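# Place yellow sponge beside blue foam block on desk

## Task

Set the yellow sponge down on the desk that holds the blue foam block, directly beside it with just a narrow gap. Both foam blocks must stay in their original spots without rotation, nothing new may end up on the floor, and the cartons must remain standing on their desks. The robot must not tip over or finish leaning. The result only counts if everything stays put without the robot holding it.

## Robot and tools

Robot: a Hello Robot Stretch 3 with a single arm. It has a two-wheel base (0.33 m long, 0.34 m wide), a lift that slides up a mast, and a telescoping arm that reaches out to the robot's RIGHT side. The base cannot strafe, so to carry the gripper forward or back you drive the base. Spins happen about the point midway between the drive wheels, 0.05 m behind the front edge. With the arm in and the wrist folded, the turning sweep has radius 0.28 m; an unfolded, level gripper reaches past that circle.

Frames: the base frame sits on the floor between the drive wheels, x forward, y left, z up. hand_pose is reported in this frame, at the point where closed fingertips meet; with all wrist joints at zero its x axis is up, y points back along the arm toward the mast, z toward the rear. The odometry frame is the base frame at scene start; base_odometry counts wheel rotation only, so slip shows as travel. Heading is positive to the left (-3.142 to 3.142).

execute_actions: argument actions is a list holding one action or none (empty list = just report state and images). Argument cameras picks which images come back: head_camera, nav_camera, wrist_camera or all; omitted/null means all, [] means none. An action may contain:
- base: exactly one of {"translate_m": d}, a relative drive of d metres along the current heading from where the base was last reported (positive forward, -1 to 1), or {"rotate_rad": d}, a relative spin in place (positive counter-clockwise seen from above, -3.2 to 3.2).
- joints: absolute targets by name. lift_m 0 to 1.1 (arm height); arm_m 0 to 0.52 (extension); wrist_yaw_rad -1.345 to 4.42 (0 along the arm, positive swings toward the front, 3.0 folds over the base); wrist_pitch_rad -1.57 to 0.451 (0 level, negative tips fingers down); wrist_roll_rad -2.911 to 2.911 (0 fingers side by side); gripper_m -0.089 to 0.179 (larger is wider; the real fingertip gap is 0.007 less near closed and 0.025 less fully open, zero below 0.007); head_pan_rad -3.953 to 1.73 (0 forward, positive left, -1.57 looks along the arm); head_tilt_rad -1.53 to 0.419 (negative looks down).
- contact_limits: {"arm_m": effort%} from 1 to 100; the arm motion halts (contact_stop) when its effort hits that level, and the value also caps holding force until the next action. Too low stops immediately.
All motions in one action start together. Each action is capped at 15 s. Unknown keys or out-of-range numbers cause refusal with no motion. Joints or base left out may still be driving toward an earlier target. If a result reports a stop, the remaining motion calls of that reply are skipped.

wait: seconds 0 to 10; commands nothing, returns state and images. zoom_image: camera plus region [x0, y0, x1, y1] in pixels of that camera's latest full image, at most 504x504. finished_scene: scene number; ends the scene irreversibly and says whether the goal held.

Result lines: base_status and joint_status tell how each motion ended: done (for the base, wheels turned as asked even if slipping), off_target (resting away from target, maybe still pushing), contact_stop, time_out, torque_fault (after these the target is dropped). Arm and lift stop on firm contact and then go slack until commanded again; a slack lift may sink under load or be pushed up when closing fingers on a surface. Base, wrist and head never stop on contact. Wrist servos overloaded for a few seconds shut off for 10 s. on_its_own describes uncommanded things; "held at" is the held target, not the position. motor_effort is percent of max, positive toward higher values, bracket = peak in the last action; readings carry fixed bias and noise. Wheel effort positive means pushing forward. lidar_m: 12 distances from the base origin, 30-degree sectors starting straight ahead and going counter-clockwise (4th left, 7th behind, 10th right), scan plane 0.17 m high, range 0.15-12 m, "-" = nothing; blind to clear objects and the robot, partly blocked by the mast. wrist_depth_mm (45-1000) and head_depth_mm (280-4000, image sideways) are 7x7 median depth grids from top-left. base_tilt in degrees, forward/right positive, with a fixed offset of up to about 4 degrees. turned_by_wheels and turned_by_imu give rotation since the last result.

Gripping: command gripper_m below the object width to grasp; open at least 0.02 above the touch value to let go. Neither the reading nor done proves a hold; check the cameras. Squeezing too hard triggers a force cut; resend a different value to re-squeeze.

Safe practice: fold or unfold the wrist (yaw to 3.0) only with lift_m 0.32-0.95, pitch -0.4, roll near 0; once folded, lift may go down to 0.25. With yaw below -0.4 keep pitch at -0.5 or lower. The base runs fast (0.30 m/s, 1.9 rad/s) only when lift_m < 0.30, arm_m < 0.03 and wrist_yaw_rad > 2.54; otherwise 0.10 m/s and 0.63 rad/s. Avoid pressing the arm into something rigid with the gripper higher than roughly 0.45 m, pushing again after a contact stop, driving while gripping or hooking something fixed, and snagging furniture (especially reversing): these can tip the robot. If tilted, reverse the last move in small steps, free the gripper, and lower lift_m to about 0.2. Avoid drops, slams and hard pushes. The robot holds its last command while you think; objects may occasionally get nudged. Camera intrinsics: head_camera 896x504 pinhole, nav_camera 672x504 fisheye, wrist_camera 644x364 pinhole.

Each tool is called after ">>>" as name([rows], argument=value, ...), one row to a line, values as JSON.

## Session

>>> execute_actions(actions=[])

Scene clock: 0.00 s.
base_odometry: x=+0.000 y=+0.000 heading=+0.000 (m, m, rad; odometry frame)
turned_by_wheels: +0.000 (rad since the last result)
turned_by_imu: +0.000 (rad since the last result)
base_tilt: forward=-1.3 right=+0.3 (deg)
lidar_m: 1.55 1.63 1.61 1.58 1.91 1.72 1.53 1.97 2.42 2.44 1.88 2.02
head_depth_mm: 1857 1886 1874 1871 1848 1404 1824 / 1837 1969 1966 1960 1941 1903 1927 / 1826 2060 2036 2033 2017 2012 1998 / 1809 2151 2123 2112 2105 2078 2083 / 1799 2246 2227 2206 2187 2195 2167 / 1785 2319 2327 2325 2299 2289 2254 / 1768 2424 2457 2430 2412 2406 2369
base_status: not commanded
joint_positions: lift_m=+0.596 arm_m=-0.001 wrist_yaw_rad=+2.983 wrist_pitch_rad=-0.367 wrist_roll_rad=-0.005 gripper_m=+0.037 head_pan_rad=-0.014 head_tilt_rad=+0.005
joint_status: not commanded
motor_effort: left_wheel=-1 right_wheel=+0 lift_m=+28 arm_m=+0 wrist_yaw_rad=+1 wrist_pitch_rad=+8 wrist_roll_rad=-1 gripper_m=+0 head_pan_rad=-1 head_tilt_rad=+1 (%)
hand_pose: x=+0.0150 y=+0.0838 z=+0.6203 quat_wxyz=(+0.184, +0.701, +0.074, +0.685) (m; base frame)
wrist_depth_mm: - - - - - - - / - - - - - - - / - - - - - - - / - - - - - - - / 977 - - - - - - / 828 846 - 862 899 886 917 / 709 714 750 746 773 772 783
pictures: head_camera (sideways: a quarter turn clockwise sets it upright), nav_camera (sideways: a quarter turn counterclockwise sets it upright), wrist_camera
Images, in order (width x height): head_camera 896x504, nav_camera 672x504, wrist_camera 644x364.

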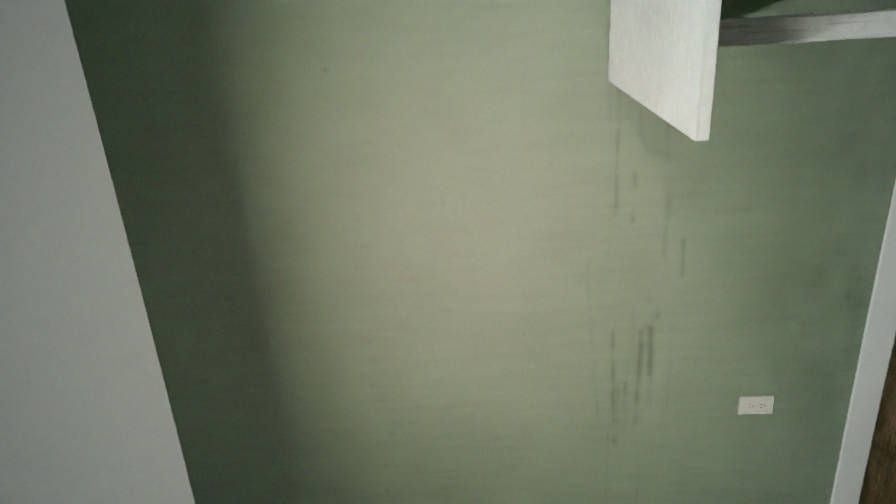

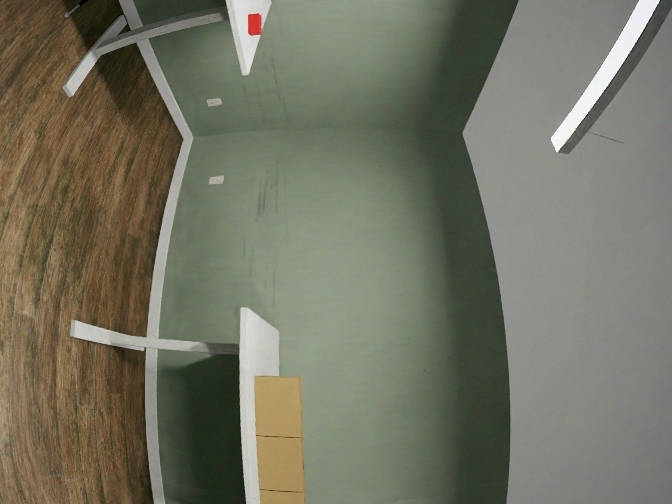

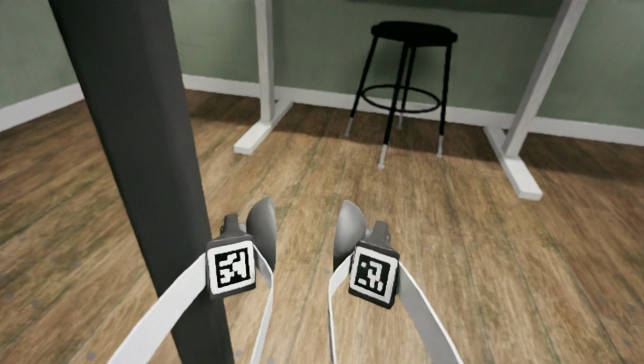

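>>> execute_actions([
  {"joints":{"head_pan_rad":1.3,"head_tilt_rad":-0.5}},
], cameras=["head_camera","nav_camera"])

>>> execute_actions([
  {"joints":{"head_pan_rad":-0.8,"head_tilt_rad":-0.5}},
], cameras=["head_camera","nav_camera"])

>>> execute_actions([
  {"joints":{"head_pan_rad":-2.4,"head_tilt_rad":-0.5}},
], cameras=["head_camera","nav_camera"])

Scene clock: 2.33 s.
base_odometry: x=+0.000 y=+0.000 heading=+0.000 (m, m, rad; odometry frame)
turned_by_wheels: +0.000 (rad since the last result)
turned_by_imu: +0.000 (rad since the last result)
base_tilt: forward=-1.3 right=+0.3 (deg)
lidar_m: 1.54 1.62 1.61 1.58 1.92 1.72 1.53 1.97 2.41 2.45 1.88 2.02
head_depth_mm: 1591 1654 1184 1984 1983 1622 1341 / 1615 1682 1204 1634 1920 1631 1353 / 1624 1702 1218 1989 2011 1646 1360 / 1633 1732 1233 2090 2114 1654 1368 / 1661 1754 1255 2117 2142 1671 1374 / 1671 1814 1500 2065 1996 1676 1382 / 1697 1822 1538 2162 2186 1702 1394
base_status: not commanded
joint_positions: lift_m=+0.596 arm_m=-0.001 wrist_yaw_rad=+2.983 wrist_pitch_rad=-0.367 wrist_roll_rad=-0.005 gripper_m=+0.037 head_pan_rad=+1.293 head_tilt_rad=-0.493
joint_status: all done
motor_effort: left_wheel=+0(1) right_wheel=+0(0) lift_m=+29(29) arm_m=+0(0) wrist_yaw_rad=+1(1) wrist_pitch_rad=+8(8) wrist_roll_rad=-1(1) gripper_m=+0(0) head_pan_rad=+4(36) head_tilt_rad=-4(28) (%)
hand_pose: x=+0.0150 y=+0.0838 z=+0.6203 quat_wxyz=(+0.184, +0.701, +0.074, +0.685) (m; base frame)
wrist_depth_mm: - - - - - - - / - - - - - - - / - - - - - - - / - - - - - - - / 960 - - - - - - / 815 834 - 857 903 906 918 / 712 723 748 748 764 782 784
pictures: head_camera (sideways: a quarter turn clockwise sets it upright), nav_camera (sideways: a quarter turn counterclockwise sets it upright)
Images, in order (width x height): head_camera 896x504, nav_camera 672x504.

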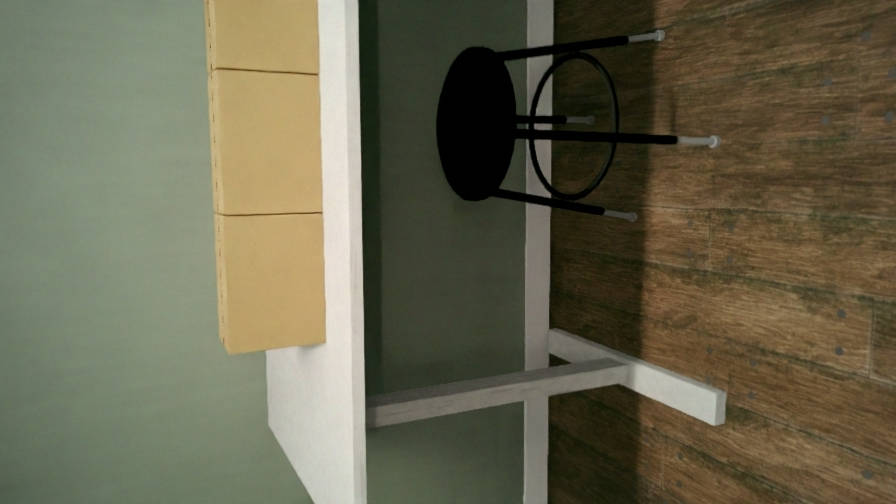

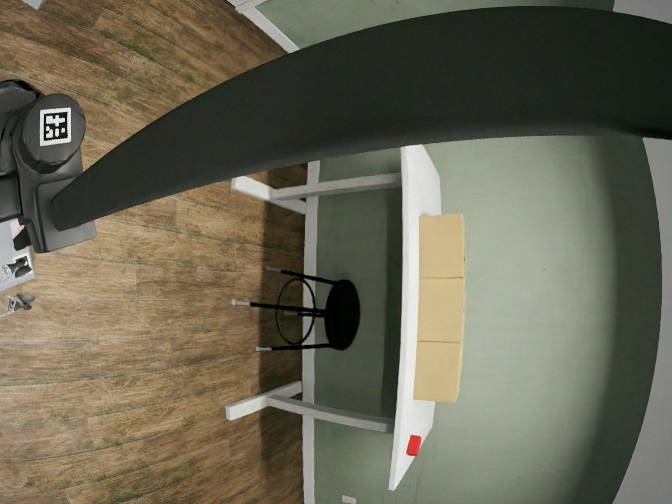

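Scene clock: 3.83 s.
base_odometry: x=+0.000 y=+0.000 heading=+0.000 (m, m, rad; odometry frame)
turned_by_wheels: +0.000 (rad since the last result)
turned_by_imu: +0.000 (rad since the last result)
base_tilt: forward=-1.4 right=+0.3 (deg)
lidar_m: 1.54 1.63 1.61 1.58 1.91 1.72 1.54 1.97 2.42 2.45 1.88 2.02
head_depth_mm: 2106 2281 2499 2660 2045 1623 1342 / 2016 2114 1840 2474 2067 1629 1348 / 1933 1999 1458 2464 2083 1650 1356 / 1870 1927 1394 2340 2125 1654 1364 / 1791 1871 1330 2228 2133 1669 1374 / 1726 1812 1262 2127 2162 1690 1386 / 1664 1753 1209 2037 2112 1697 1395
base_status: not commanded
joint_positions: lift_m=+0.596 arm_m=-0.001 wrist_yaw_rad=+2.983 wrist_pitch_rad=-0.367 wrist_roll_rad=-0.005 gripper_m=+0.037 head_pan_rad=-0.793 head_tilt_rad=-0.494
joint_status: all done
motor_effort: left_wheel=+0(1) right_wheel=+0(0) lift_m=+28(28) arm_m=+0(0) wrist_yaw_rad=+0(0) wrist_pitch_rad=+8(7) wrist_roll_rad=-1(1) gripper_m=+0(0) head_pan_rad=-3(37) head_tilt_rad=-4(8) (%)
hand_pose: x=+0.0150 y=+0.0838 z=+0.6203 quat_wxyz=(+0.184, +0.701, +0.074, +0.685) (m; base frame)
wrist_depth_mm: - - - - - - - / - - - - - - - / - - - - - - - / - - - - - - - / 983 - - - - - - / 834 835 - 856 885 891 913 / 720 727 754 760 765 766 787
pictures: head_camera (sideways: a quarter turn clockwise sets it upright), nav_camera (sideways: a quarter turn counterclockwise sets it upright)
Images, in order (width x height): head_camera 896x504, nav_camera 672x504.

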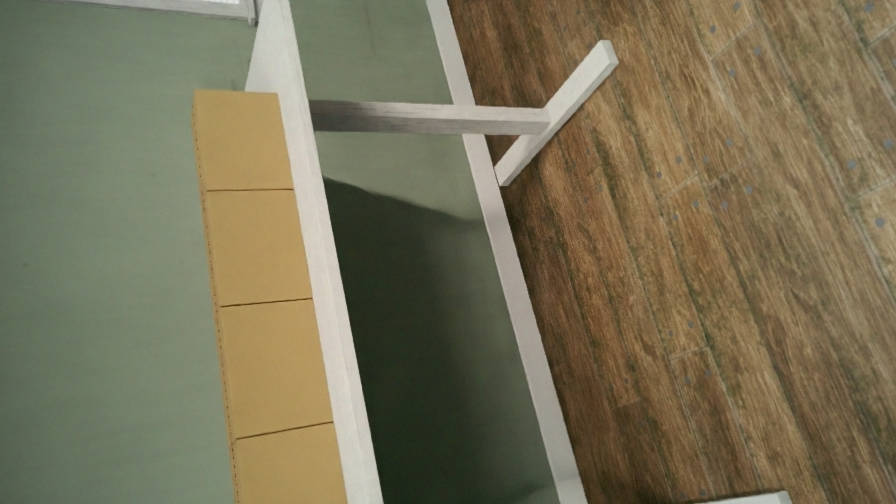

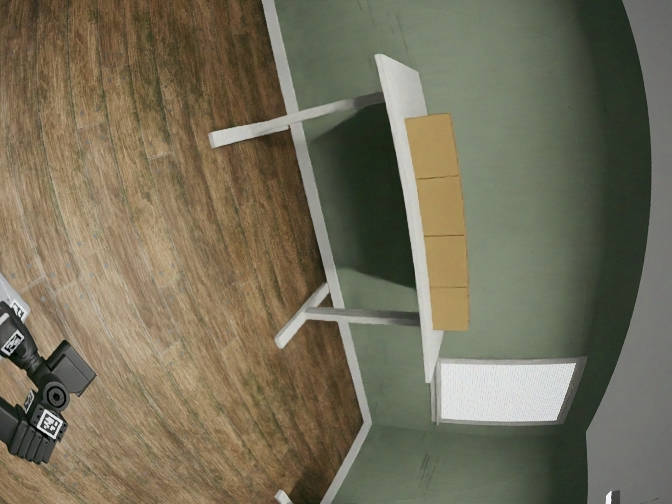

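Scene clock: 5.13 s.
base_odometry: x=+0.000 y=+0.000 heading=+0.000 (m, m, rad; odometry frame)
turned_by_wheels: +0.000 (rad since the last result)
turned_by_imu: +0.000 (rad since the last result)
base_tilt: forward=-1.3 right=+0.3 (deg)
lidar_m: 1.55 1.62 1.61 1.59 1.91 1.72 1.53 1.97 2.42 2.45 1.89 2.02
head_depth_mm: 2197 2333 2487 2556 2044 1626 1339 / 2510 2677 2895 2837 2070 1628 1352 / 2773 2961 3195 2895 2091 1639 1358 / 2635 2860 3068 2909 2100 1658 1367 / 2565 2731 2888 2813 2134 1670 1375 / 2465 2636 2513 2878 2167 1687 1387 / 2363 2503 2044 2827 2182 1696 1396
base_status: not commanded
joint_positions: lift_m=+0.596 arm_m=-0.001 wrist_yaw_rad=+2.983 wrist_pitch_rad=-0.367 wrist_roll_rad=-0.005 gripper_m=+0.037 head_pan_rad=-2.393 head_tilt_rad=-0.494
joint_status: all done
motor_effort: left_wheel=+0(1) right_wheel=+0(0) lift_m=+29(29) arm_m=+0(0) wrist_yaw_rad=+0(1) wrist_pitch_rad=+8(7) wrist_roll_rad=-1(1) gripper_m=+0(0) head_pan_rad=-4(36) head_tilt_rad=-2(3) (%)
hand_pose: x=+0.0150 y=+0.0838 z=+0.6203 quat_wxyz=(+0.184, +0.701, +0.074, +0.685) (m; base frame)
wrist_depth_mm: - - - - - - - / - - - - - - - / - - - - - - - / - - - - - - - / 977 - - - - - - / 814 837 - 857 879 884 906 / 708 712 751 752 769 786 785
pictures: head_camera (sideways: a quarter turn clockwise sets it upright), nav_camera (sideways: a quarter turn counterclockwise sets it upright)
Images, in order (width x height): head_camera 896x504, nav_camera 672x504.

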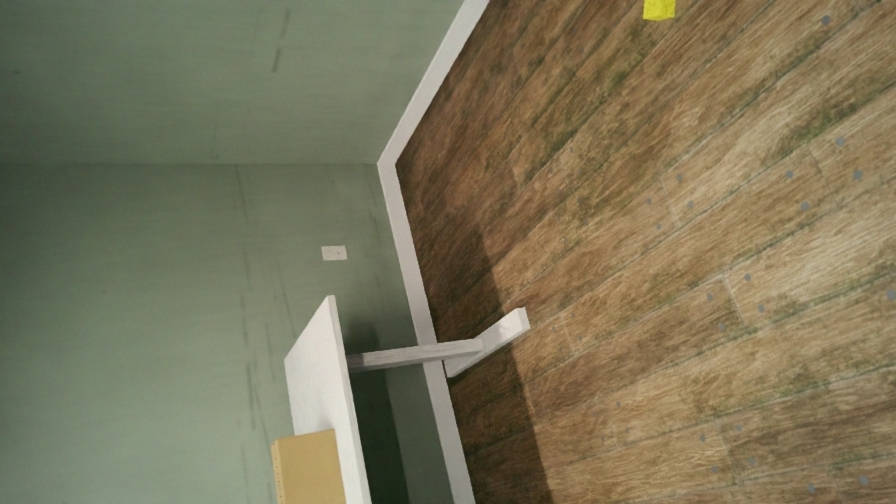

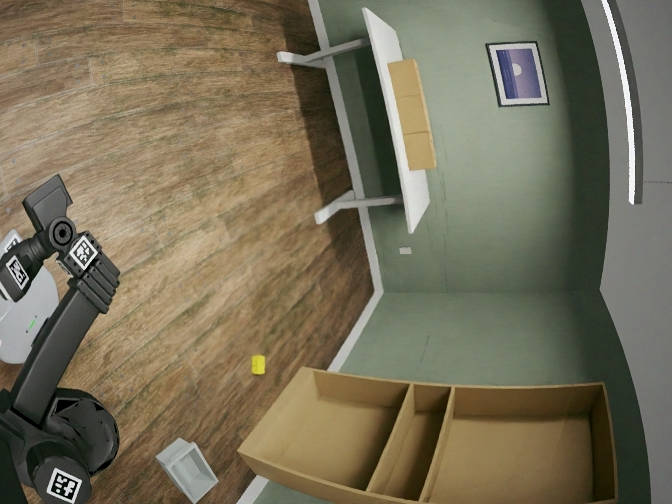

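>>> execute_actions([
  {"joints":{"head_pan_rad":-2.9,"head_tilt_rad":-0.75}},
], cameras=["head_camera","nav_camera"])

Scene clock: 6.67 s.
base_odometry: x=+0.000 y=+0.000 heading=+0.000 (m, m, rad; odometry frame)
turned_by_wheels: +0.000 (rad since the last result)
turned_by_imu: +0.000 (rad since the last result)
base_tilt: forward=-1.3 right=+0.4 (deg)
lidar_m: 1.54 1.62 1.61 1.59 1.92 1.72 1.53 1.97 2.41 2.45 1.88 2.02
head_depth_mm: 1335 1534 1828 1920 1504 1344 - / 1603 1766 1977 1877 1593 1352 1217 / 1690 1896 2116 1968 1601 1358 1186 / 1782 2018 2206 1981 1616 1373 1190 / 1771 1973 2403 1993 1631 1379 1199 / 2144 2452 2605 2035 1658 1390 1209 / 2329 2723 2666 2040 1666 1405 1213
base_status: not commanded
joint_positions: lift_m=+0.596 arm_m=-0.001 wrist_yaw_rad=+2.983 wrist_pitch_rad=-0.367 wrist_roll_rad=-0.005 gripper_m=+0.037 head_pan_rad=-2.893 head_tilt_rad=-0.740
joint_status: all done
motor_effort: left_wheel=-1(1) right_wheel=+0(1) lift_m=+29(29) arm_m=+0(0) wrist_yaw_rad=+1(0) wrist_pitch_rad=+8(7) wrist_roll_rad=-1(1) gripper_m=+0(0) head_pan_rad=-3(27) head_tilt_rad=-5(22) (%)
hand_pose: x=+0.0150 y=+0.0838 z=+0.6203 quat_wxyz=(+0.184, +0.701, +0.074, +0.685) (m; base frame)
wrist_depth_mm: - - - - - - - / - - - - - - - / - - - - - - - / - - - - - - - / 968 - - - - - - / 807 830 - 844 894 899 912 / 715 735 744 746 756 772 786
pictures: head_camera (sideways: a quarter turn clockwise sets it upright), nav_camera (sideways: a quarter turn counterclockwise sets it upright)
Images, in order (width x height): head_camera 896x504, nav_camera 672x504.

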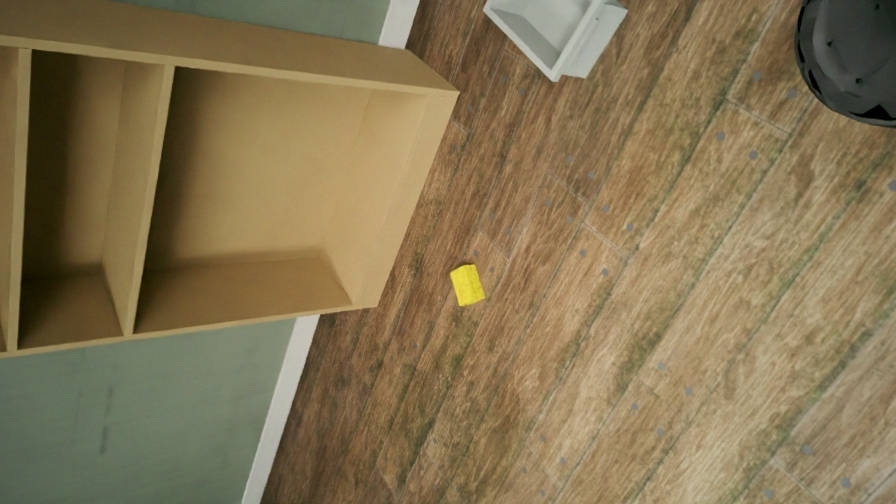

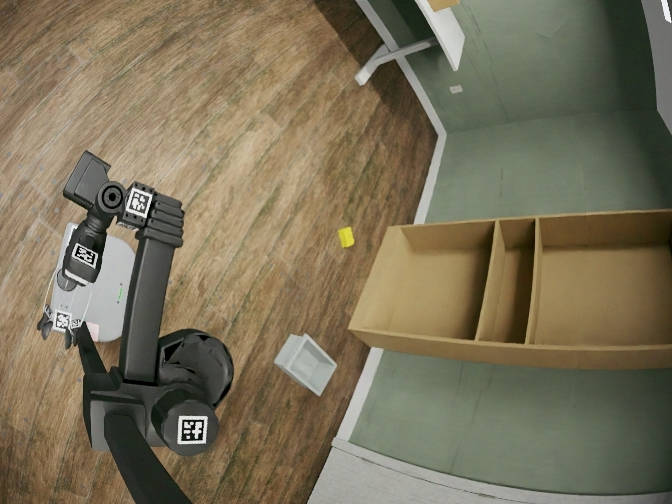

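>>> execute_actions([
  {"joints":{"lift_m":0.28,"head_pan_rad":-0.4,"head_tilt_rad":-0.7}},
], cameras=[])

>>> execute_actions([
  {"base":{"rotate_rad":-2.54}},
], cameras=["head_camera","nav_camera"])

Scene clock: 13.57 s.
base_odometry: x=+0.000 y=+0.000 heading=+0.000 (m, m, rad; odometry frame)
turned_by_wheels: +0.000 (rad since the last result)
turned_by_imu: +0.000 (rad since the last result)
base_tilt: forward=-1.3 right=+0.3 (deg)
lidar_m: 1.54 1.62 1.61 1.58 1.91 1.72 1.53 1.96 2.42 2.45 1.88 2.02
head_depth_mm: 1158 1943 2184 2022 1635 1372 1189 / 1146 1926 2172 2032 1646 1387 1192 / 1152 1920 2160 2064 1654 1396 1201 / 1151 1201 2144 2062 1671 1399 1210 / 1640 1352 2079 2025 1685 1412 1219 / 1681 1383 2142 2123 1700 1421 1222 / 1696 1898 2122 2137 1720 1428 1233
base_status: not commanded
joint_positions: lift_m=+0.281 arm_m=-0.001 wrist_yaw_rad=+2.983 wrist_pitch_rad=-0.368 wrist_roll_rad=-0.005 gripper_m=+0.037 head_pan_rad=-0.407 head_tilt_rad=-0.705
joint_status: all done
motor_effort: left_wheel=+0(1) right_wheel=+0(0) lift_m=+12(21) arm_m=+0(0) wrist_yaw_rad=+0(0) wrist_pitch_rad=+8(8) wrist_roll_rad=-1(1) gripper_m=+0(0) head_pan_rad=+2(36) head_tilt_rad=+2(6) (%)
hand_pose: x=+0.0150 y=+0.0838 z=+0.3048 quat_wxyz=(+0.184, +0.701, +0.075, +0.685) (m; base frame)
wrist_depth_mm: - - - - - - - / - - - - - - - / 874 - 945 965 - - - / 682 - 735 737 761 782 820 / 564 564 - 598 615 627 630 / 475 487 - 509 510 519 538 / - - - 434 439 442 455
pictures: none
No camera images: the call's "cameras" was empty. Leave "cameras" out to get every camera's image.

Scene clock: 16.27 s.
base_odometry: x=+0.000 y=+0.000 heading=-2.540 (m, m, rad; odometry frame)
turned_by_wheels: -2.540 (rad since the last result)
turned_by_imu: -2.572 (rad since the last result)
base_tilt: forward=-1.3 right=+0.3 (deg)
lidar_m: 1.97 2.41 2.44 1.88 1.54 2.05 1.61 1.26 1.58 1.86 1.72 1.53
head_depth_mm: 1474 1640 1834 1956 1612 1376 1185 / 1368 1554 1748 1916 1602 1384 1193 / 1579 1718 2016 1951 1654 1391 1202 / 1673 1898 2155 2037 1671 1402 1212 / 1798 1959 2187 2095 1688 1412 1216 / 1716 2222 2514 2118 1700 1418 1225 / 2123 2431 2699 2137 1713 1430 1234
base_status: done
joint_positions: lift_m=+0.281 arm_m=-0.001 wrist_yaw_rad=+2.983 wrist_pitch_rad=-0.368 wrist_roll_rad=-0.005 gripper_m=+0.037 head_pan_rad=-0.407 head_tilt_rad=-0.704
joint_status: not commanded
motor_effort: left_wheel=+4(12) right_wheel=-3(7) lift_m=+11(12) arm_m=-1(1) wrist_yaw_rad=+1(1) wrist_pitch_rad=+8(8) wrist_roll_rad=-1(1) gripper_m=+0(0) head_pan_rad=+3(2) head_tilt_rad=+0(0) (%)
hand_pose: x=+0.0150 y=+0.0837 z=+0.3048 quat_wxyz=(+0.184, +0.701, +0.075, +0.685) (m; base frame)
wrist_depth_mm: - - - - - - - / - - - - - - - / 865 - 960 977 - - - / 687 - 729 740 765 774 801 / 560 564 - 600 614 626 647 / 473 487 - 515 513 523 530 / - - - 432 438 444 456
pictures: head_camera (sideways: a quarter turn clockwise sets it upright), nav_camera (sideways: a quarter turn counterclockwise sets it upright)
Images, in order (width x height): head_camera 896x504, nav_camera 672x504.

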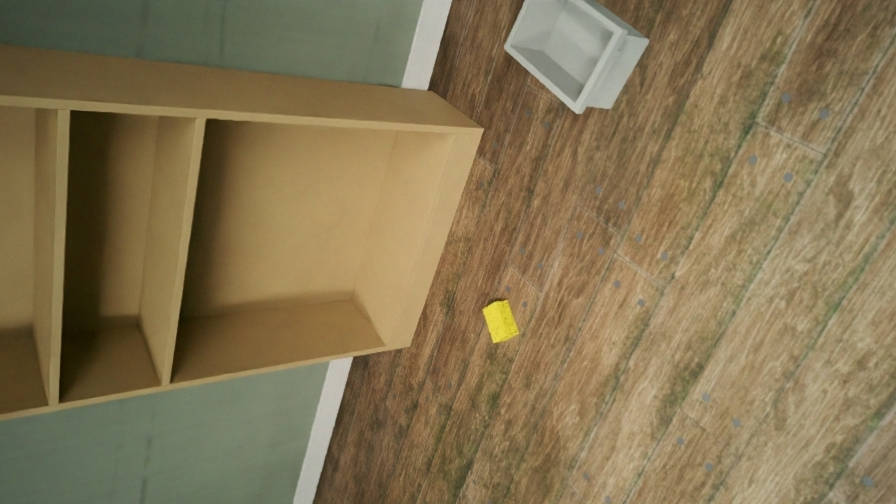

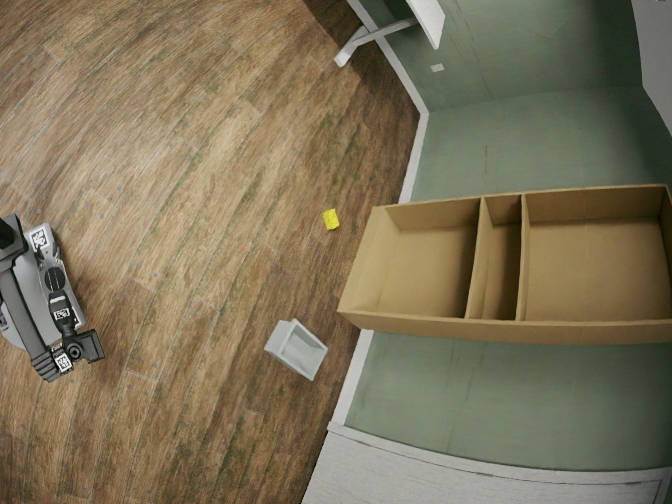

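>>> execute_actions([
  {"base":{"translate_m":1.0},"joints":{"head_pan_rad":-0.9,"head_tilt_rad":-1.15}},
], cameras=["head_camera"])

>>> execute_actions([
  {"base":{"translate_m":0.3},"joints":{"lift_m":0.34,"wrist_pitch_rad":-0.4,"head_pan_rad":-1.5,"head_tilt_rad":-1.25}},
], cameras=["head_camera"])

>>> execute_actions([
  {"joints":{"wrist_yaw_rad":0.0,"gripper_m":0.15}},
], cameras=[])

>>> execute_actions([
  {"joints":{"wrist_pitch_rad":-1.57,"arm_m":0.1}},
])

Scene clock: 22.67 s.
base_odometry: x=-0.824 y=-0.566 heading=-2.540 (m, m, rad; odometry frame)
turned_by_wheels: +0.000 (rad since the last result)
turned_by_imu: +0.003 (rad since the last result)
base_tilt: forward=-1.3 right=+0.3 (deg)
lidar_m: 1.48 1.53 1.97 2.61 2.62 2.33 2.61 2.30 1.82 1.24 0.87 1.00
head_depth_mm: 982 1181 1516 1390 1269 1175 - / 1097 1316 1423 1400 1278 1205 - / 1101 1332 1430 1407 1284 1202 - / 1108 1344 1449 1419 1295 1187 1126 / 1117 1353 1470 1427 1296 1198 1109 / 1123 1361 1482 1439 1309 1204 1113 / 1131 1292 1453 1448 1319 1214 1121
base_status: done
joint_positions: lift_m=+0.281 arm_m=-0.001 wrist_yaw_rad=+2.983 wrist_pitch_rad=-0.368 wrist_roll_rad=-0.005 gripper_m=+0.037 head_pan_rad=-0.894 head_tilt_rad=-1.136
joint_status: all done
motor_effort: left_wheel=+4(13) right_wheel=-3(6) lift_m=+11(11) arm_m=-1(1) wrist_yaw_rad=+1(1) wrist_pitch_rad=+8(8) wrist_roll_rad=-1(1) gripper_m=+0(0) head_pan_rad=-3(27) head_tilt_rad=-6(33) (%)
hand_pose: x=+0.0150 y=+0.0837 z=+0.3048 quat_wxyz=(+0.184, +0.701, +0.075, +0.685) (m; base frame)
wrist_depth_mm: - - - - - - - / - - - - - - - / 874 - 945 984 - - - / 683 - 727 733 760 786 806 / 559 568 - 599 619 627 636 / 475 483 - 514 511 517 529 / - - - 436 436 447 458
pictures: head_camera (sideways: a quarter turn clockwise sets it upright)
Images, in order (width x height): head_camera 896x504.

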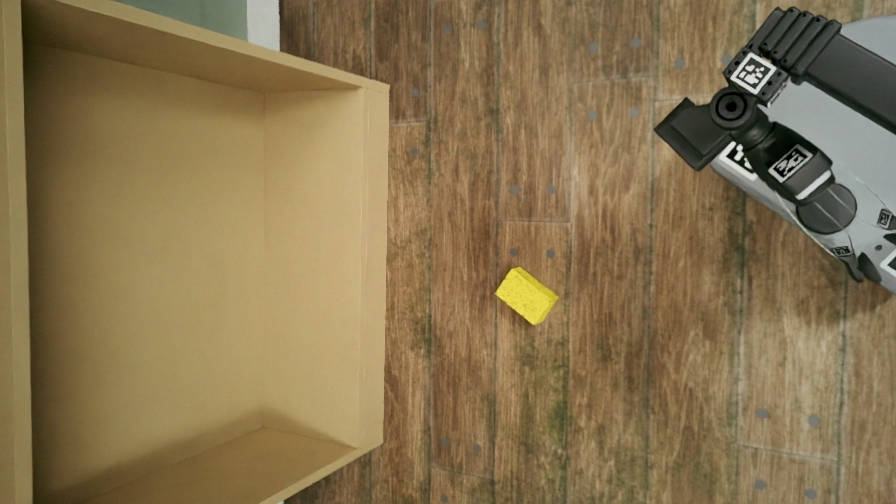

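Scene clock: 26.93 s.
base_odometry: x=-1.071 y=-0.736 heading=-2.539 (m, m, rad; odometry frame)
turned_by_wheels: +0.000 (rad since the last result)
turned_by_imu: +0.001 (rad since the last result)
base_tilt: forward=-1.2 right=+0.3 (deg)
lidar_m: 1.25 1.29 1.81 1.91 2.80 2.61 2.90 2.54 1.52 0.82 0.93 0.73
head_depth_mm: 1560 1558 1395 1328 1236 1169 - / 1425 1562 1442 1331 1267 - - / 955 1236 1428 1336 1277 - - / 1046 1316 1384 1352 1247 1184 1104 / 1073 1296 1361 1360 1266 1191 1112 / 1006 1202 1345 1340 1273 1192 1122 / 682 1120 1338 1307 1280 1200 1127
base_status: done
joint_positions: lift_m=+0.339 arm_m=-0.001 wrist_yaw_rad=+2.983 wrist_pitch_rad=-0.414 wrist_roll_rad=-0.005 gripper_m=+0.037 head_pan_rad=-1.494 head_tilt_rad=-1.235
joint_status: all done
motor_effort: left_wheel=+3(13) right_wheel=-3(5) lift_m=+41(43) arm_m=-1(1) wrist_yaw_rad=+0(1) wrist_pitch_rad=+7(5) wrist_roll_rad=-1(1) gripper_m=+0(0) head_pan_rad=-3(30) head_tilt_rad=-7(17) (%)
hand_pose: x=+0.0142 y=+0.0782 z=+0.3529 quat_wxyz=(+0.200, +0.699, +0.091, +0.680) (m; base frame)
wrist_depth_mm: - - - - - - - / - - - - - - - / 902 - 960 - - - - / 720 717 760 780 814 837 856 / 602 613 - 644 661 672 691 / 517 529 - 543 561 563 580 / 465 - - 476 485 485 500
pictures: head_camera (sideways: a quarter turn clockwise sets it upright)
Images, in order (width x height): head_camera 896x504.

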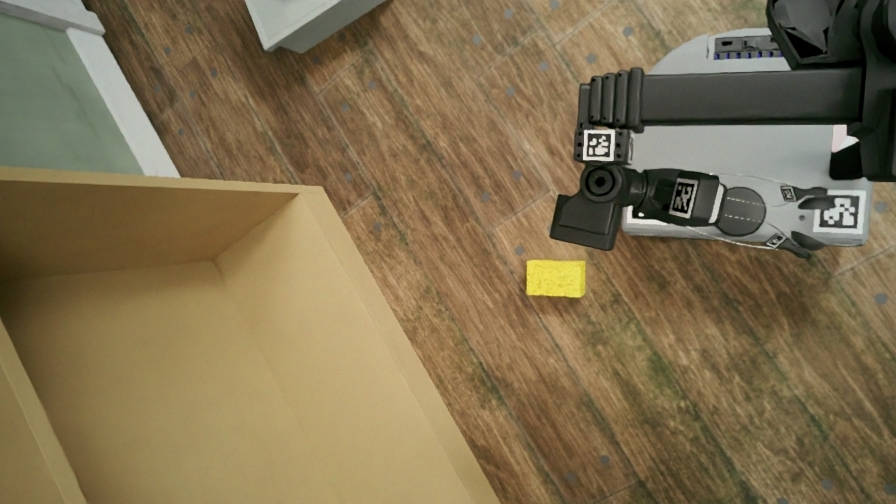

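Scene clock: 29.43 s.
base_odometry: x=-1.071 y=-0.736 heading=-2.539 (m, m, rad; odometry frame)
turned_by_wheels: +0.000 (rad since the last result)
turned_by_imu: +0.000 (rad since the last result)
base_tilt: forward=-1.3 right=+0.4 (deg)
lidar_m: 1.26 1.29 1.81 1.92 2.79 2.61 2.90 2.54 1.51 0.82 0.93 0.73
head_depth_mm: 1551 1555 1399 1336 1240 1171 - / 1425 1564 1444 1341 1266 - - / 956 1236 1418 1349 - - - / 1046 1317 1379 1358 1240 1181 1103 / 1072 1297 1361 1360 1269 1186 1114 / 1008 1204 1352 1341 1276 1194 1119 / 684 1120 1334 1305 1286 1202 1128
base_status: not commanded
joint_positions: lift_m=+0.339 arm_m=-0.001 wrist_yaw_rad=+0.004 wrist_pitch_rad=-0.414 wrist_roll_rad=-0.005 gripper_m=+0.150 head_pan_rad=-1.494 head_tilt_rad=-1.235
joint_status: all done
motor_effort: left_wheel=+3(3) right_wheel=-3(3) lift_m=+41(41) arm_m=-1(1) wrist_yaw_rad=-2(3) wrist_pitch_rad=+7(7) wrist_roll_rad=-1(1) gripper_m=+0(98) head_pan_rad=-2(2) head_tilt_rad=-8(7) (%)
hand_pose: x=-0.0206 y=-0.3687 z=+0.3529 quat_wxyz=(+0.694, +0.147, -0.690, -0.144) (m; base frame)
wrist_depth_mm: 527 596 664 855 - - - / 573 630 709 939 - - - / 612 676 750 902 - - - / 570 591 620 719 759 715 838 / 480 555 609 636 654 588 638 / 471 520 535 542 565 - 586 / 449 462 469 477 482 483 501
pictures: none
No camera images: the call's "cameras" was empty. Leave "cameras" out to get every camera's image.

Scene clock: 31.43 s.
base_odometry: x=-1.071 y=-0.736 heading=-2.539 (m, m, rad; odometry frame)
turned_by_wheels: +0.000 (rad since the last result)
turned_by_imu: +0.000 (rad since the last result)
base_tilt: forward=-1.3 right=+0.3 (deg)
lidar_m: 1.26 1.29 1.81 1.91 2.79 2.61 2.90 2.55 1.52 0.81 0.93 0.73
head_depth_mm: 1548 1551 1403 1327 1236 1173 - / 1425 1554 1439 1342 - - - / 956 1233 1424 1354 1240 - - / 1045 1321 1379 1354 1246 1180 1102 / 1076 1299 1358 1359 1268 1189 1112 / 1009 1206 1350 1339 1277 1192 1121 / 682 1120 1328 1307 1286 1201 1127
base_status: not commanded
joint_positions: lift_m=+0.339 arm_m=+0.100 wrist_yaw_rad=+0.003 wrist_pitch_rad=-1.550 wrist_roll_rad=-0.005 gripper_m=+0.150 head_pan_rad=-1.494 head_tilt_rad=-1.235
joint_status: all done
joint sent to its limit — the command would take wrist_pitch_rad past its lower limit, so that joint was sent only as far as its limit.
motor_effort: left_wheel=+3(3) right_wheel=-3(3) lift_m=+41(42) arm_m=+3(4) wrist_yaw_rad=-1(2) wrist_pitch_rad=-3(5) wrist_roll_rad=-1(1) gripper_m=+0(0) head_pan_rad=-2(2) head_tilt_rad=-7(7) (%)
hand_pose: x=-0.0217 y=-0.2259 z=+0.2214 quat_wxyz=(+0.507, +0.497, -0.503, -0.493) (m; base frame)
wrist_depth_mm: 345 346 347 348 351 352 354 / 355 317 361 360 360 364 363 / 367 363 370 371 374 373 375 / 380 381 382 384 386 388 390 / 395 392 392 - 395 400 402 / 403 408 407 - - - 417 / 418 418 422 - - - 434
pictures: head_camera (sideways: a quarter turn clockwise sets it upright), nav_camera (sideways: a quarter turn counterclockwise sets it upright), wrist_camera
Images, in order (width x height): head_camera 896x504, nav_camera 672x504, wrist_camera 644x364.

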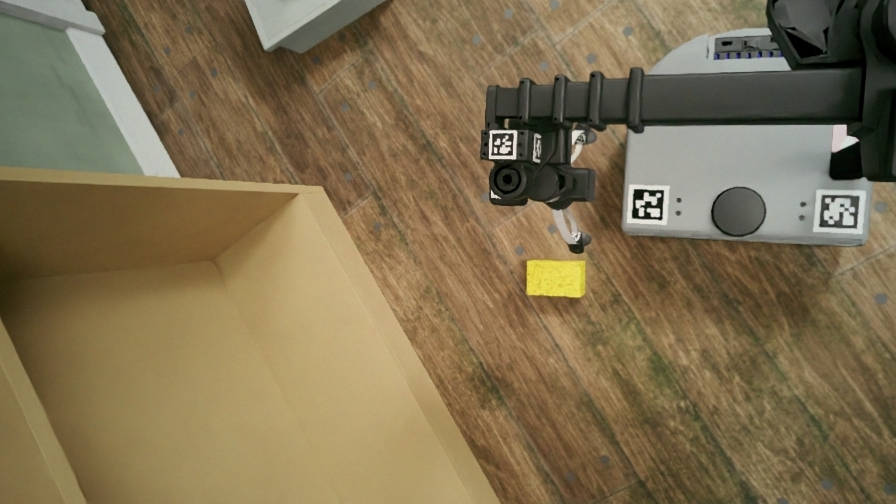

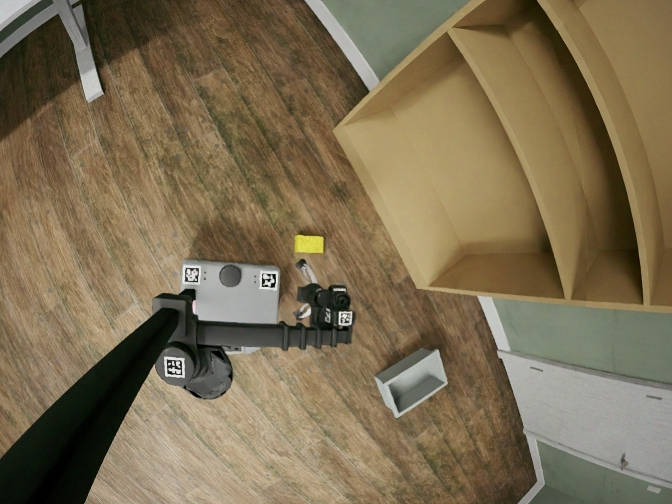

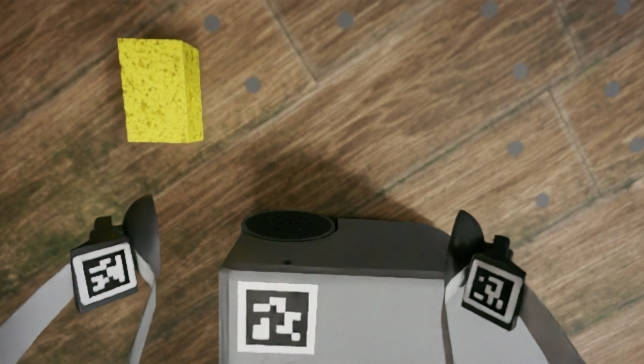

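>>> execute_actions([
  {"base":{"translate_m":0.16},"joints":{"wrist_pitch_rad":-0.85,"arm_m":0.01,"lift_m":0.2,"gripper_m":0.13}},
], cameras=["head_camera","wrist_camera"])

Scene clock: 37.03 s.
base_odometry: x=-1.203 y=-0.827 heading=-2.539 (m, m, rad; odometry frame)
turned_by_wheels: +0.000 (rad since the last result)
turned_by_imu: +0.001 (rad since the last result)
base_tilt: forward=-1.3 right=+0.3 (deg)
lidar_m: 1.14 1.65 1.18 1.90 2.43 2.75 2.87 2.68 1.42 0.83 0.84 0.60
head_depth_mm: 1360 1544 1433 1332 1239 1172 - / 952 1140 1409 1337 1255 - - / 1075 1318 1367 1347 1272 - - / 1033 1270 1351 1343 1266 1179 1108 / 667 1169 1338 1325 1264 1183 1113 / 655 1083 1319 1296 1272 1194 1120 / 654 1007 1233 1281 1287 1198 1126
base_status: done
joint_positions: lift_m=+0.201 arm_m=+0.010 wrist_yaw_rad=+0.003 wrist_pitch_rad=-0.863 wrist_roll_rad=-0.005 gripper_m=+0.130 head_pan_rad=-1.494 head_tilt_rad=-1.235
joint_status: all done
motor_effort: left_wheel=+3(9) right_wheel=-3(4) lift_m=+12(30) arm_m=-3(4) wrist_yaw_rad=-1(2) wrist_pitch_rad=+7(7) wrist_roll_rad=-1(1) gripper_m=+0(84) head_pan_rad=-2(2) head_tilt_rad=-8(7) (%)
hand_pose: x=-0.0212 y=-0.3035 z=+0.1291 quat_wxyz=(+0.644, +0.297, -0.640, -0.294) (m; base frame)
wrist_depth_mm: 319 363 414 436 445 455 458 / 354 372 382 390 399 403 415 / 339 342 349 354 361 362 371 / 310 315 319 323 329 335 340 / 287 294 292 256 303 309 312 / 270 263 271 237 280 288 287 / 248 253 253 224 261 265 269
pictures: head_camera (sideways: a quarter turn clockwise sets it upright), wrist_camera
Images, in order (width x height): head_camera 896x504, wrist_camera 644x364.

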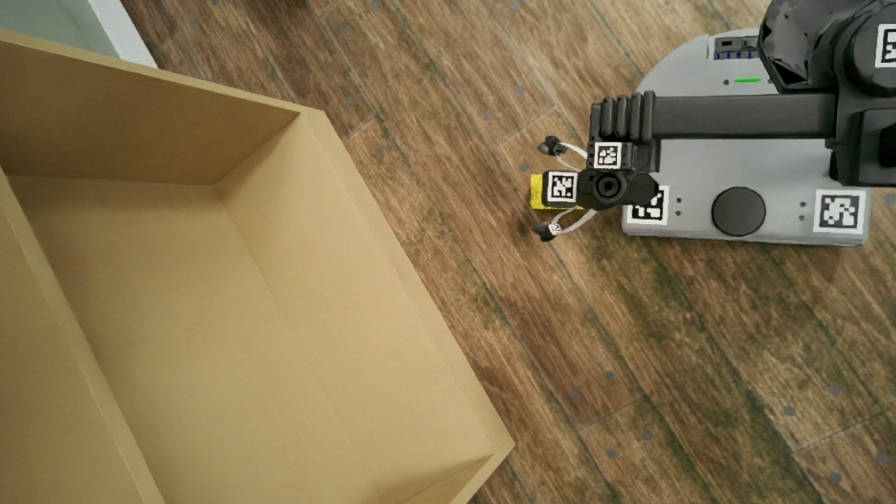

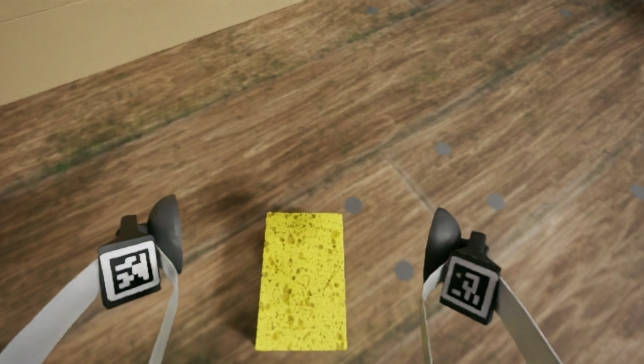

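>>> execute_actions([
  {"joints":{"lift_m":0.105}},
], cameras=["head_camera","wrist_camera"])

Scene clock: 38.67 s.
base_odometry: x=-1.203 y=-0.827 heading=-2.539 (m, m, rad; odometry frame)
turned_by_wheels: +0.000 (rad since the last result)
turned_by_imu: +0.000 (rad since the last result)
base_tilt: forward=-1.4 right=+0.4 (deg)
lidar_m: 1.13 1.65 1.18 1.89 2.43 2.75 2.87 2.68 1.44 0.90 0.84 0.60
head_depth_mm: 1359 1547 1433 1327 1238 1169 - / 950 1146 1408 1336 1257 - - / 1079 1318 1366 1344 1275 - - / 1032 1265 1349 1343 1262 1180 1107 / 668 1169 1343 1323 1269 1186 1120 / 656 1086 1319 1295 1273 1191 1123 / 653 1009 1229 1288 1283 1198 1129
base_status: not commanded
joint_positions: lift_m=+0.129 arm_m=+0.011 wrist_yaw_rad=+0.002 wrist_pitch_rad=-0.806 wrist_roll_rad=-0.004 gripper_m=+0.130 head_pan_rad=-1.494 head_tilt_rad=-1.235
joint_status: lift_m contact_stop (moved -0.072 of -0.096)
on_its_own: lift_m is slack since a contact_stop, until your next command for it (your +0.105 is given up); wrist_pitch_rad is at rest, and its effort (-22) is outside its rest range (-20 to +32)
motor_effort: left_wheel=+3(3) right_wheel=-3(3) lift_m=+27(26) arm_m=-7(8) wrist_yaw_rad=-1(1) wrist_pitch_rad=-22(39) wrist_roll_rad=-1(1) gripper_m=+0(0) head_pan_rad=-2(3) head_tilt_rad=-7(8) (%)
hand_pose: x=-0.0212 y=-0.3155 z=+0.0661 quat_wxyz=(+0.652, +0.279, -0.648, -0.276) (m; base frame)
wrist_depth_mm: 308 341 360 370 375 383 392 / 305 312 318 325 327 334 344 / 275 278 283 288 293 300 303 / 249 252 256 259 264 267 271 / 227 234 228 188 239 245 245 / 212 206 209 174 219 225 226 / 191 196 192 160 203 205 208
pictures: head_camera (sideways: a quarter turn clockwise sets it upright), wrist_camera
ARM HIT: the arm struck its own base hard.
Images, in order (width x height): head_camera 896x504, wrist_camera 644x364.

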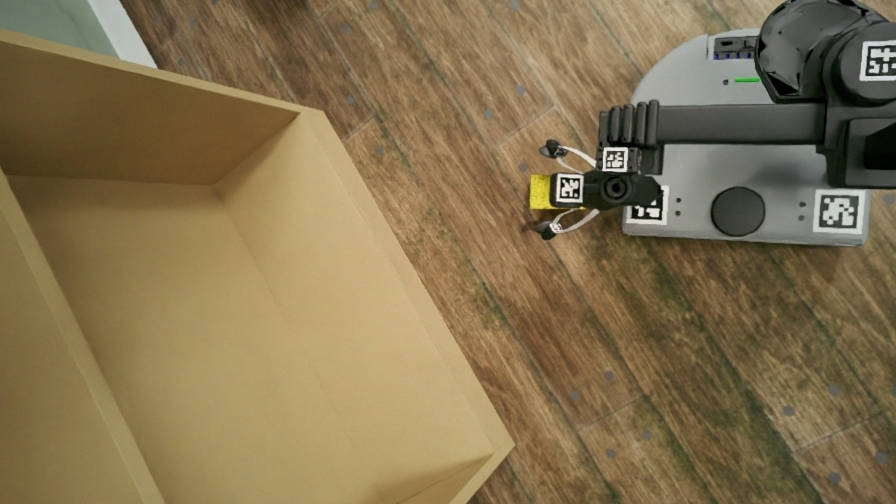

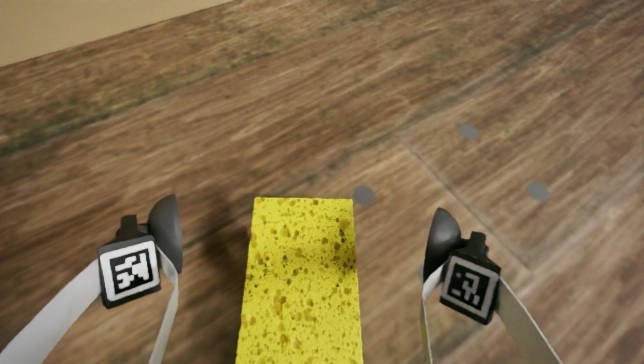

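>>> execute_actions([
  {"joints":{"lift_m":0.24,"arm_m":0.08}},
], cameras=[])

>>> execute_actions([
  {"joints":{"wrist_pitch_rad":-1.55,"arm_m":0.18,"wrist_roll_rad":1.57,"gripper_m":0.175}},
], cameras=["head_camera","wrist_camera"])

Scene clock: 41.60 s.
base_odometry: x=-1.203 y=-0.827 heading=-2.539 (m, m, rad; odometry frame)
turned_by_wheels: +0.000 (rad since the last result)
turned_by_imu: +0.000 (rad since the last result)
base_tilt: forward=-1.3 right=+0.4 (deg)
lidar_m: 1.14 1.66 1.18 1.89 2.43 2.75 2.86 2.68 1.45 0.83 0.84 0.60
head_depth_mm: 1361 1556 1433 1328 1238 1169 - / 956 1145 1405 1336 1263 - - / 1076 1317 1368 1348 1233 - - / 1028 1266 1349 1347 1264 1183 1103 / 668 1166 1340 1317 1270 1183 1113 / 656 1081 1321 1293 1282 1193 1118 / 653 1008 1237 1289 1286 1202 1124
base_status: not commanded
joint_positions: lift_m=+0.239 arm_m=+0.080 wrist_yaw_rad=+0.002 wrist_pitch_rad=-0.858 wrist_roll_rad=-0.003 gripper_m=+0.130 head_pan_rad=-1.494 head_tilt_rad=-1.235
joint_status: all done
motor_effort: left_wheel=+3(3) right_wheel=-3(3) lift_m=+41(40) arm_m=+3(5) wrist_yaw_rad=-1(1) wrist_pitch_rad=+4(23) wrist_roll_rad=-1(2) gripper_m=+0(0) head_pan_rad=-3(3) head_tilt_rad=-8(7) (%)
hand_pose: x=-0.0213 y=-0.3741 z=+0.1684 quat_wxyz=(+0.645, +0.295, -0.641, -0.293) (m; base frame)
wrist_depth_mm: 328 334 362 437 495 512 509 / 306 347 417 444 453 464 466 / 340 382 396 402 412 415 421 / 352 359 362 368 374 380 388 / 326 333 331 339 342 352 353 / 307 299 311 312 317 327 328 / 284 286 289 255 294 298 302
pictures: none
No camera images: the call's "cameras" was empty. Leave "cameras" out to get every camera's image.

Scene clock: 43.57 s.
base_odometry: x=-1.203 y=-0.827 heading=-2.539 (m, m, rad; odometry frame)
turned_by_wheels: +0.000 (rad since the last result)
turned_by_imu: +0.000 (rad since the last result)
base_tilt: forward=-1.3 right=+0.4 (deg)
lidar_m: 1.14 1.65 1.18 1.90 2.43 2.75 2.88 2.70 1.42 0.83 0.84 0.60
head_depth_mm: 1360 1552 1430 1327 1239 1167 - / 954 1145 1401 1356 1245 - - / 1078 1323 1370 1364 1238 - - / 1030 1266 1348 1339 1258 1185 1102 / 667 1169 1343 1327 1272 1186 1109 / 655 1081 1321 1294 1278 1190 1122 / 654 1009 1233 1291 1286 1198 1124
base_status: not commanded
joint_positions: lift_m=+0.239 arm_m=+0.180 wrist_yaw_rad=+0.004 wrist_pitch_rad=-1.542 wrist_roll_rad=+1.567 gripper_m=+0.175 head_pan_rad=-1.494 head_tilt_rad=-1.235
joint_status: all done
motor_effort: left_wheel=+3(3) right_wheel=-3(3) lift_m=+42(41) arm_m=+3(3) wrist_yaw_rad=-2(11) wrist_pitch_rad=-4(44) wrist_roll_rad=+1(15) gripper_m=+1(100) head_pan_rad=-2(2) head_tilt_rad=-7(7) (%)
hand_pose: x=-0.0216 y=-0.3077 z=+0.1212 quat_wxyz=(+0.003, +0.003, -0.717, -0.697) (m; base frame)
wrist_depth_mm: 258 257 257 257 258 256 - / 266 264 265 265 264 264 - / 274 273 275 275 274 273 - / 284 280 280 237 284 - - / 291 291 293 246 294 - - / - 304 303 303 304 - - / 315 314 316 317 315 316 -
pictures: head_camera (sideways: a quarter turn clockwise sets it upright), wrist_camera
Images, in order (width x height): head_camera 896x504, wrist_camera 644x364.

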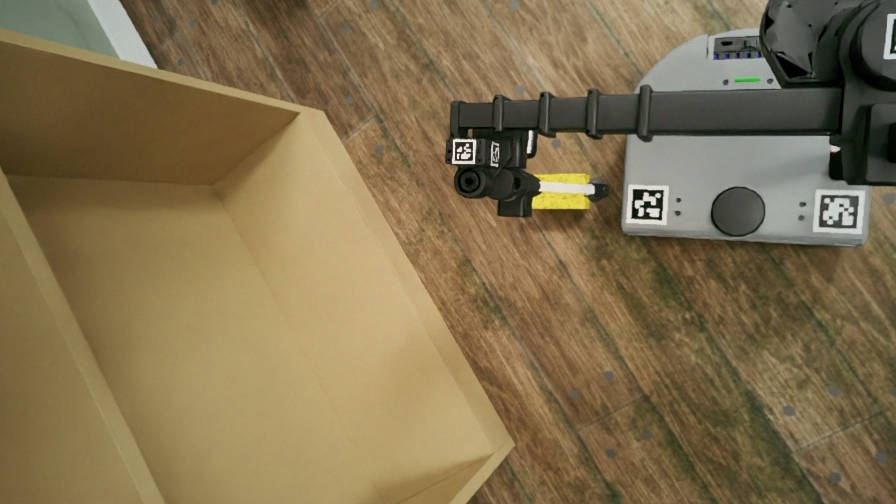

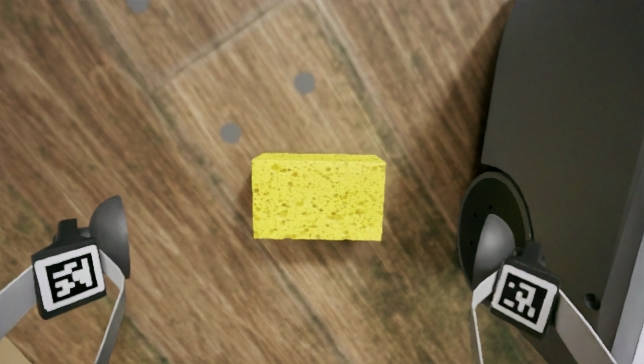

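>>> execute_actions([
  {"joints":{"lift_m":0.152,"gripper_m":0.16,"arm_m":0.176}},
], cameras=["head_camera","wrist_camera"])

Scene clock: 45.87 s.
base_odometry: x=-1.203 y=-0.827 heading=-2.539 (m, m, rad; odometry frame)
turned_by_wheels: +0.000 (rad since the last result)
turned_by_imu: +0.000 (rad since the last result)
base_tilt: forward=-1.3 right=+0.3 (deg)
lidar_m: 1.13 1.66 1.18 1.89 2.43 2.75 2.87 2.69 1.41 0.83 0.84 0.60
head_depth_mm: 1356 1548 1436 1328 1239 1174 - / 955 1144 1408 1336 1247 - - / 1077 1316 1364 1356 1241 - - / 1030 1264 1346 1342 1256 1179 1108 / 667 1166 1340 1318 1269 1187 1113 / 656 1082 1320 1294 1279 1193 1119 / 652 1008 1234 1287 1282 1203 1128
base_status: not commanded
joint_positions: lift_m=+0.153 arm_m=+0.176 wrist_yaw_rad=+0.004 wrist_pitch_rad=-1.543 wrist_roll_rad=+1.567 gripper_m=+0.160 head_pan_rad=-1.494 head_tilt_rad=-1.235
joint_status: all done
motor_effort: left_wheel=+3(3) right_wheel=-3(3) lift_m=+12(35) arm_m=-3(4) wrist_yaw_rad=-2(2) wrist_pitch_rad=-3(4) wrist_roll_rad=+0(0) gripper_m=+0(71) head_pan_rad=-2(2) head_tilt_rad=-7(8) (%)
hand_pose: x=-0.0216 y=-0.3039 z=+0.0346 quat_wxyz=(+0.003, +0.003, -0.717, -0.697) (m; base frame)
wrist_depth_mm: 177 177 178 178 178 178 178 / 184 183 183 184 184 184 184 / 189 190 189 190 189 190 - / 196 195 185 160 195 196 - / 202 202 156 156 200 200 - / - 211 162 162 209 - - / 217 218 217 218 218 219 -
pictures: head_camera (sideways: a quarter turn clockwise sets it upright), wrist_camera
Images, in order (width x height): head_camera 896x504, wrist_camera 644x364.

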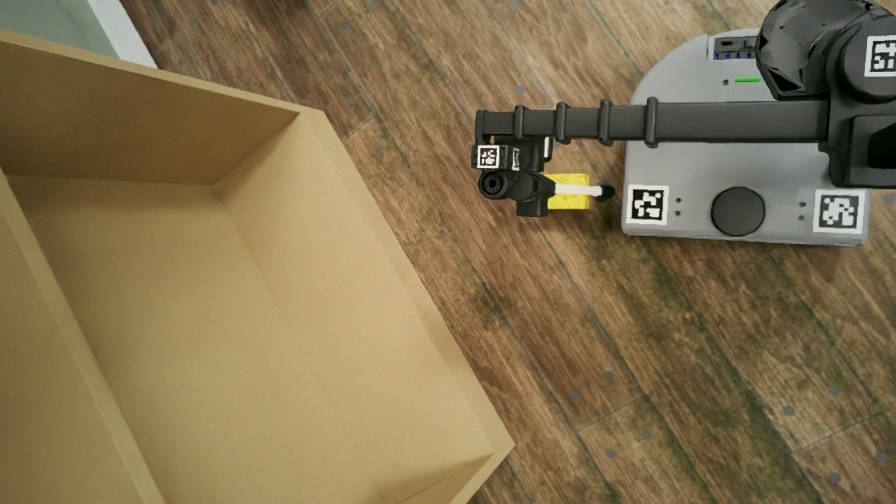

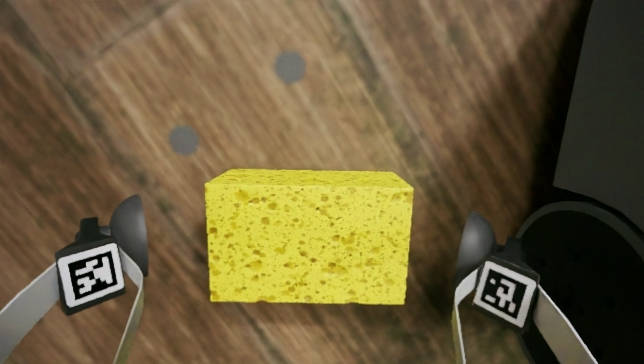

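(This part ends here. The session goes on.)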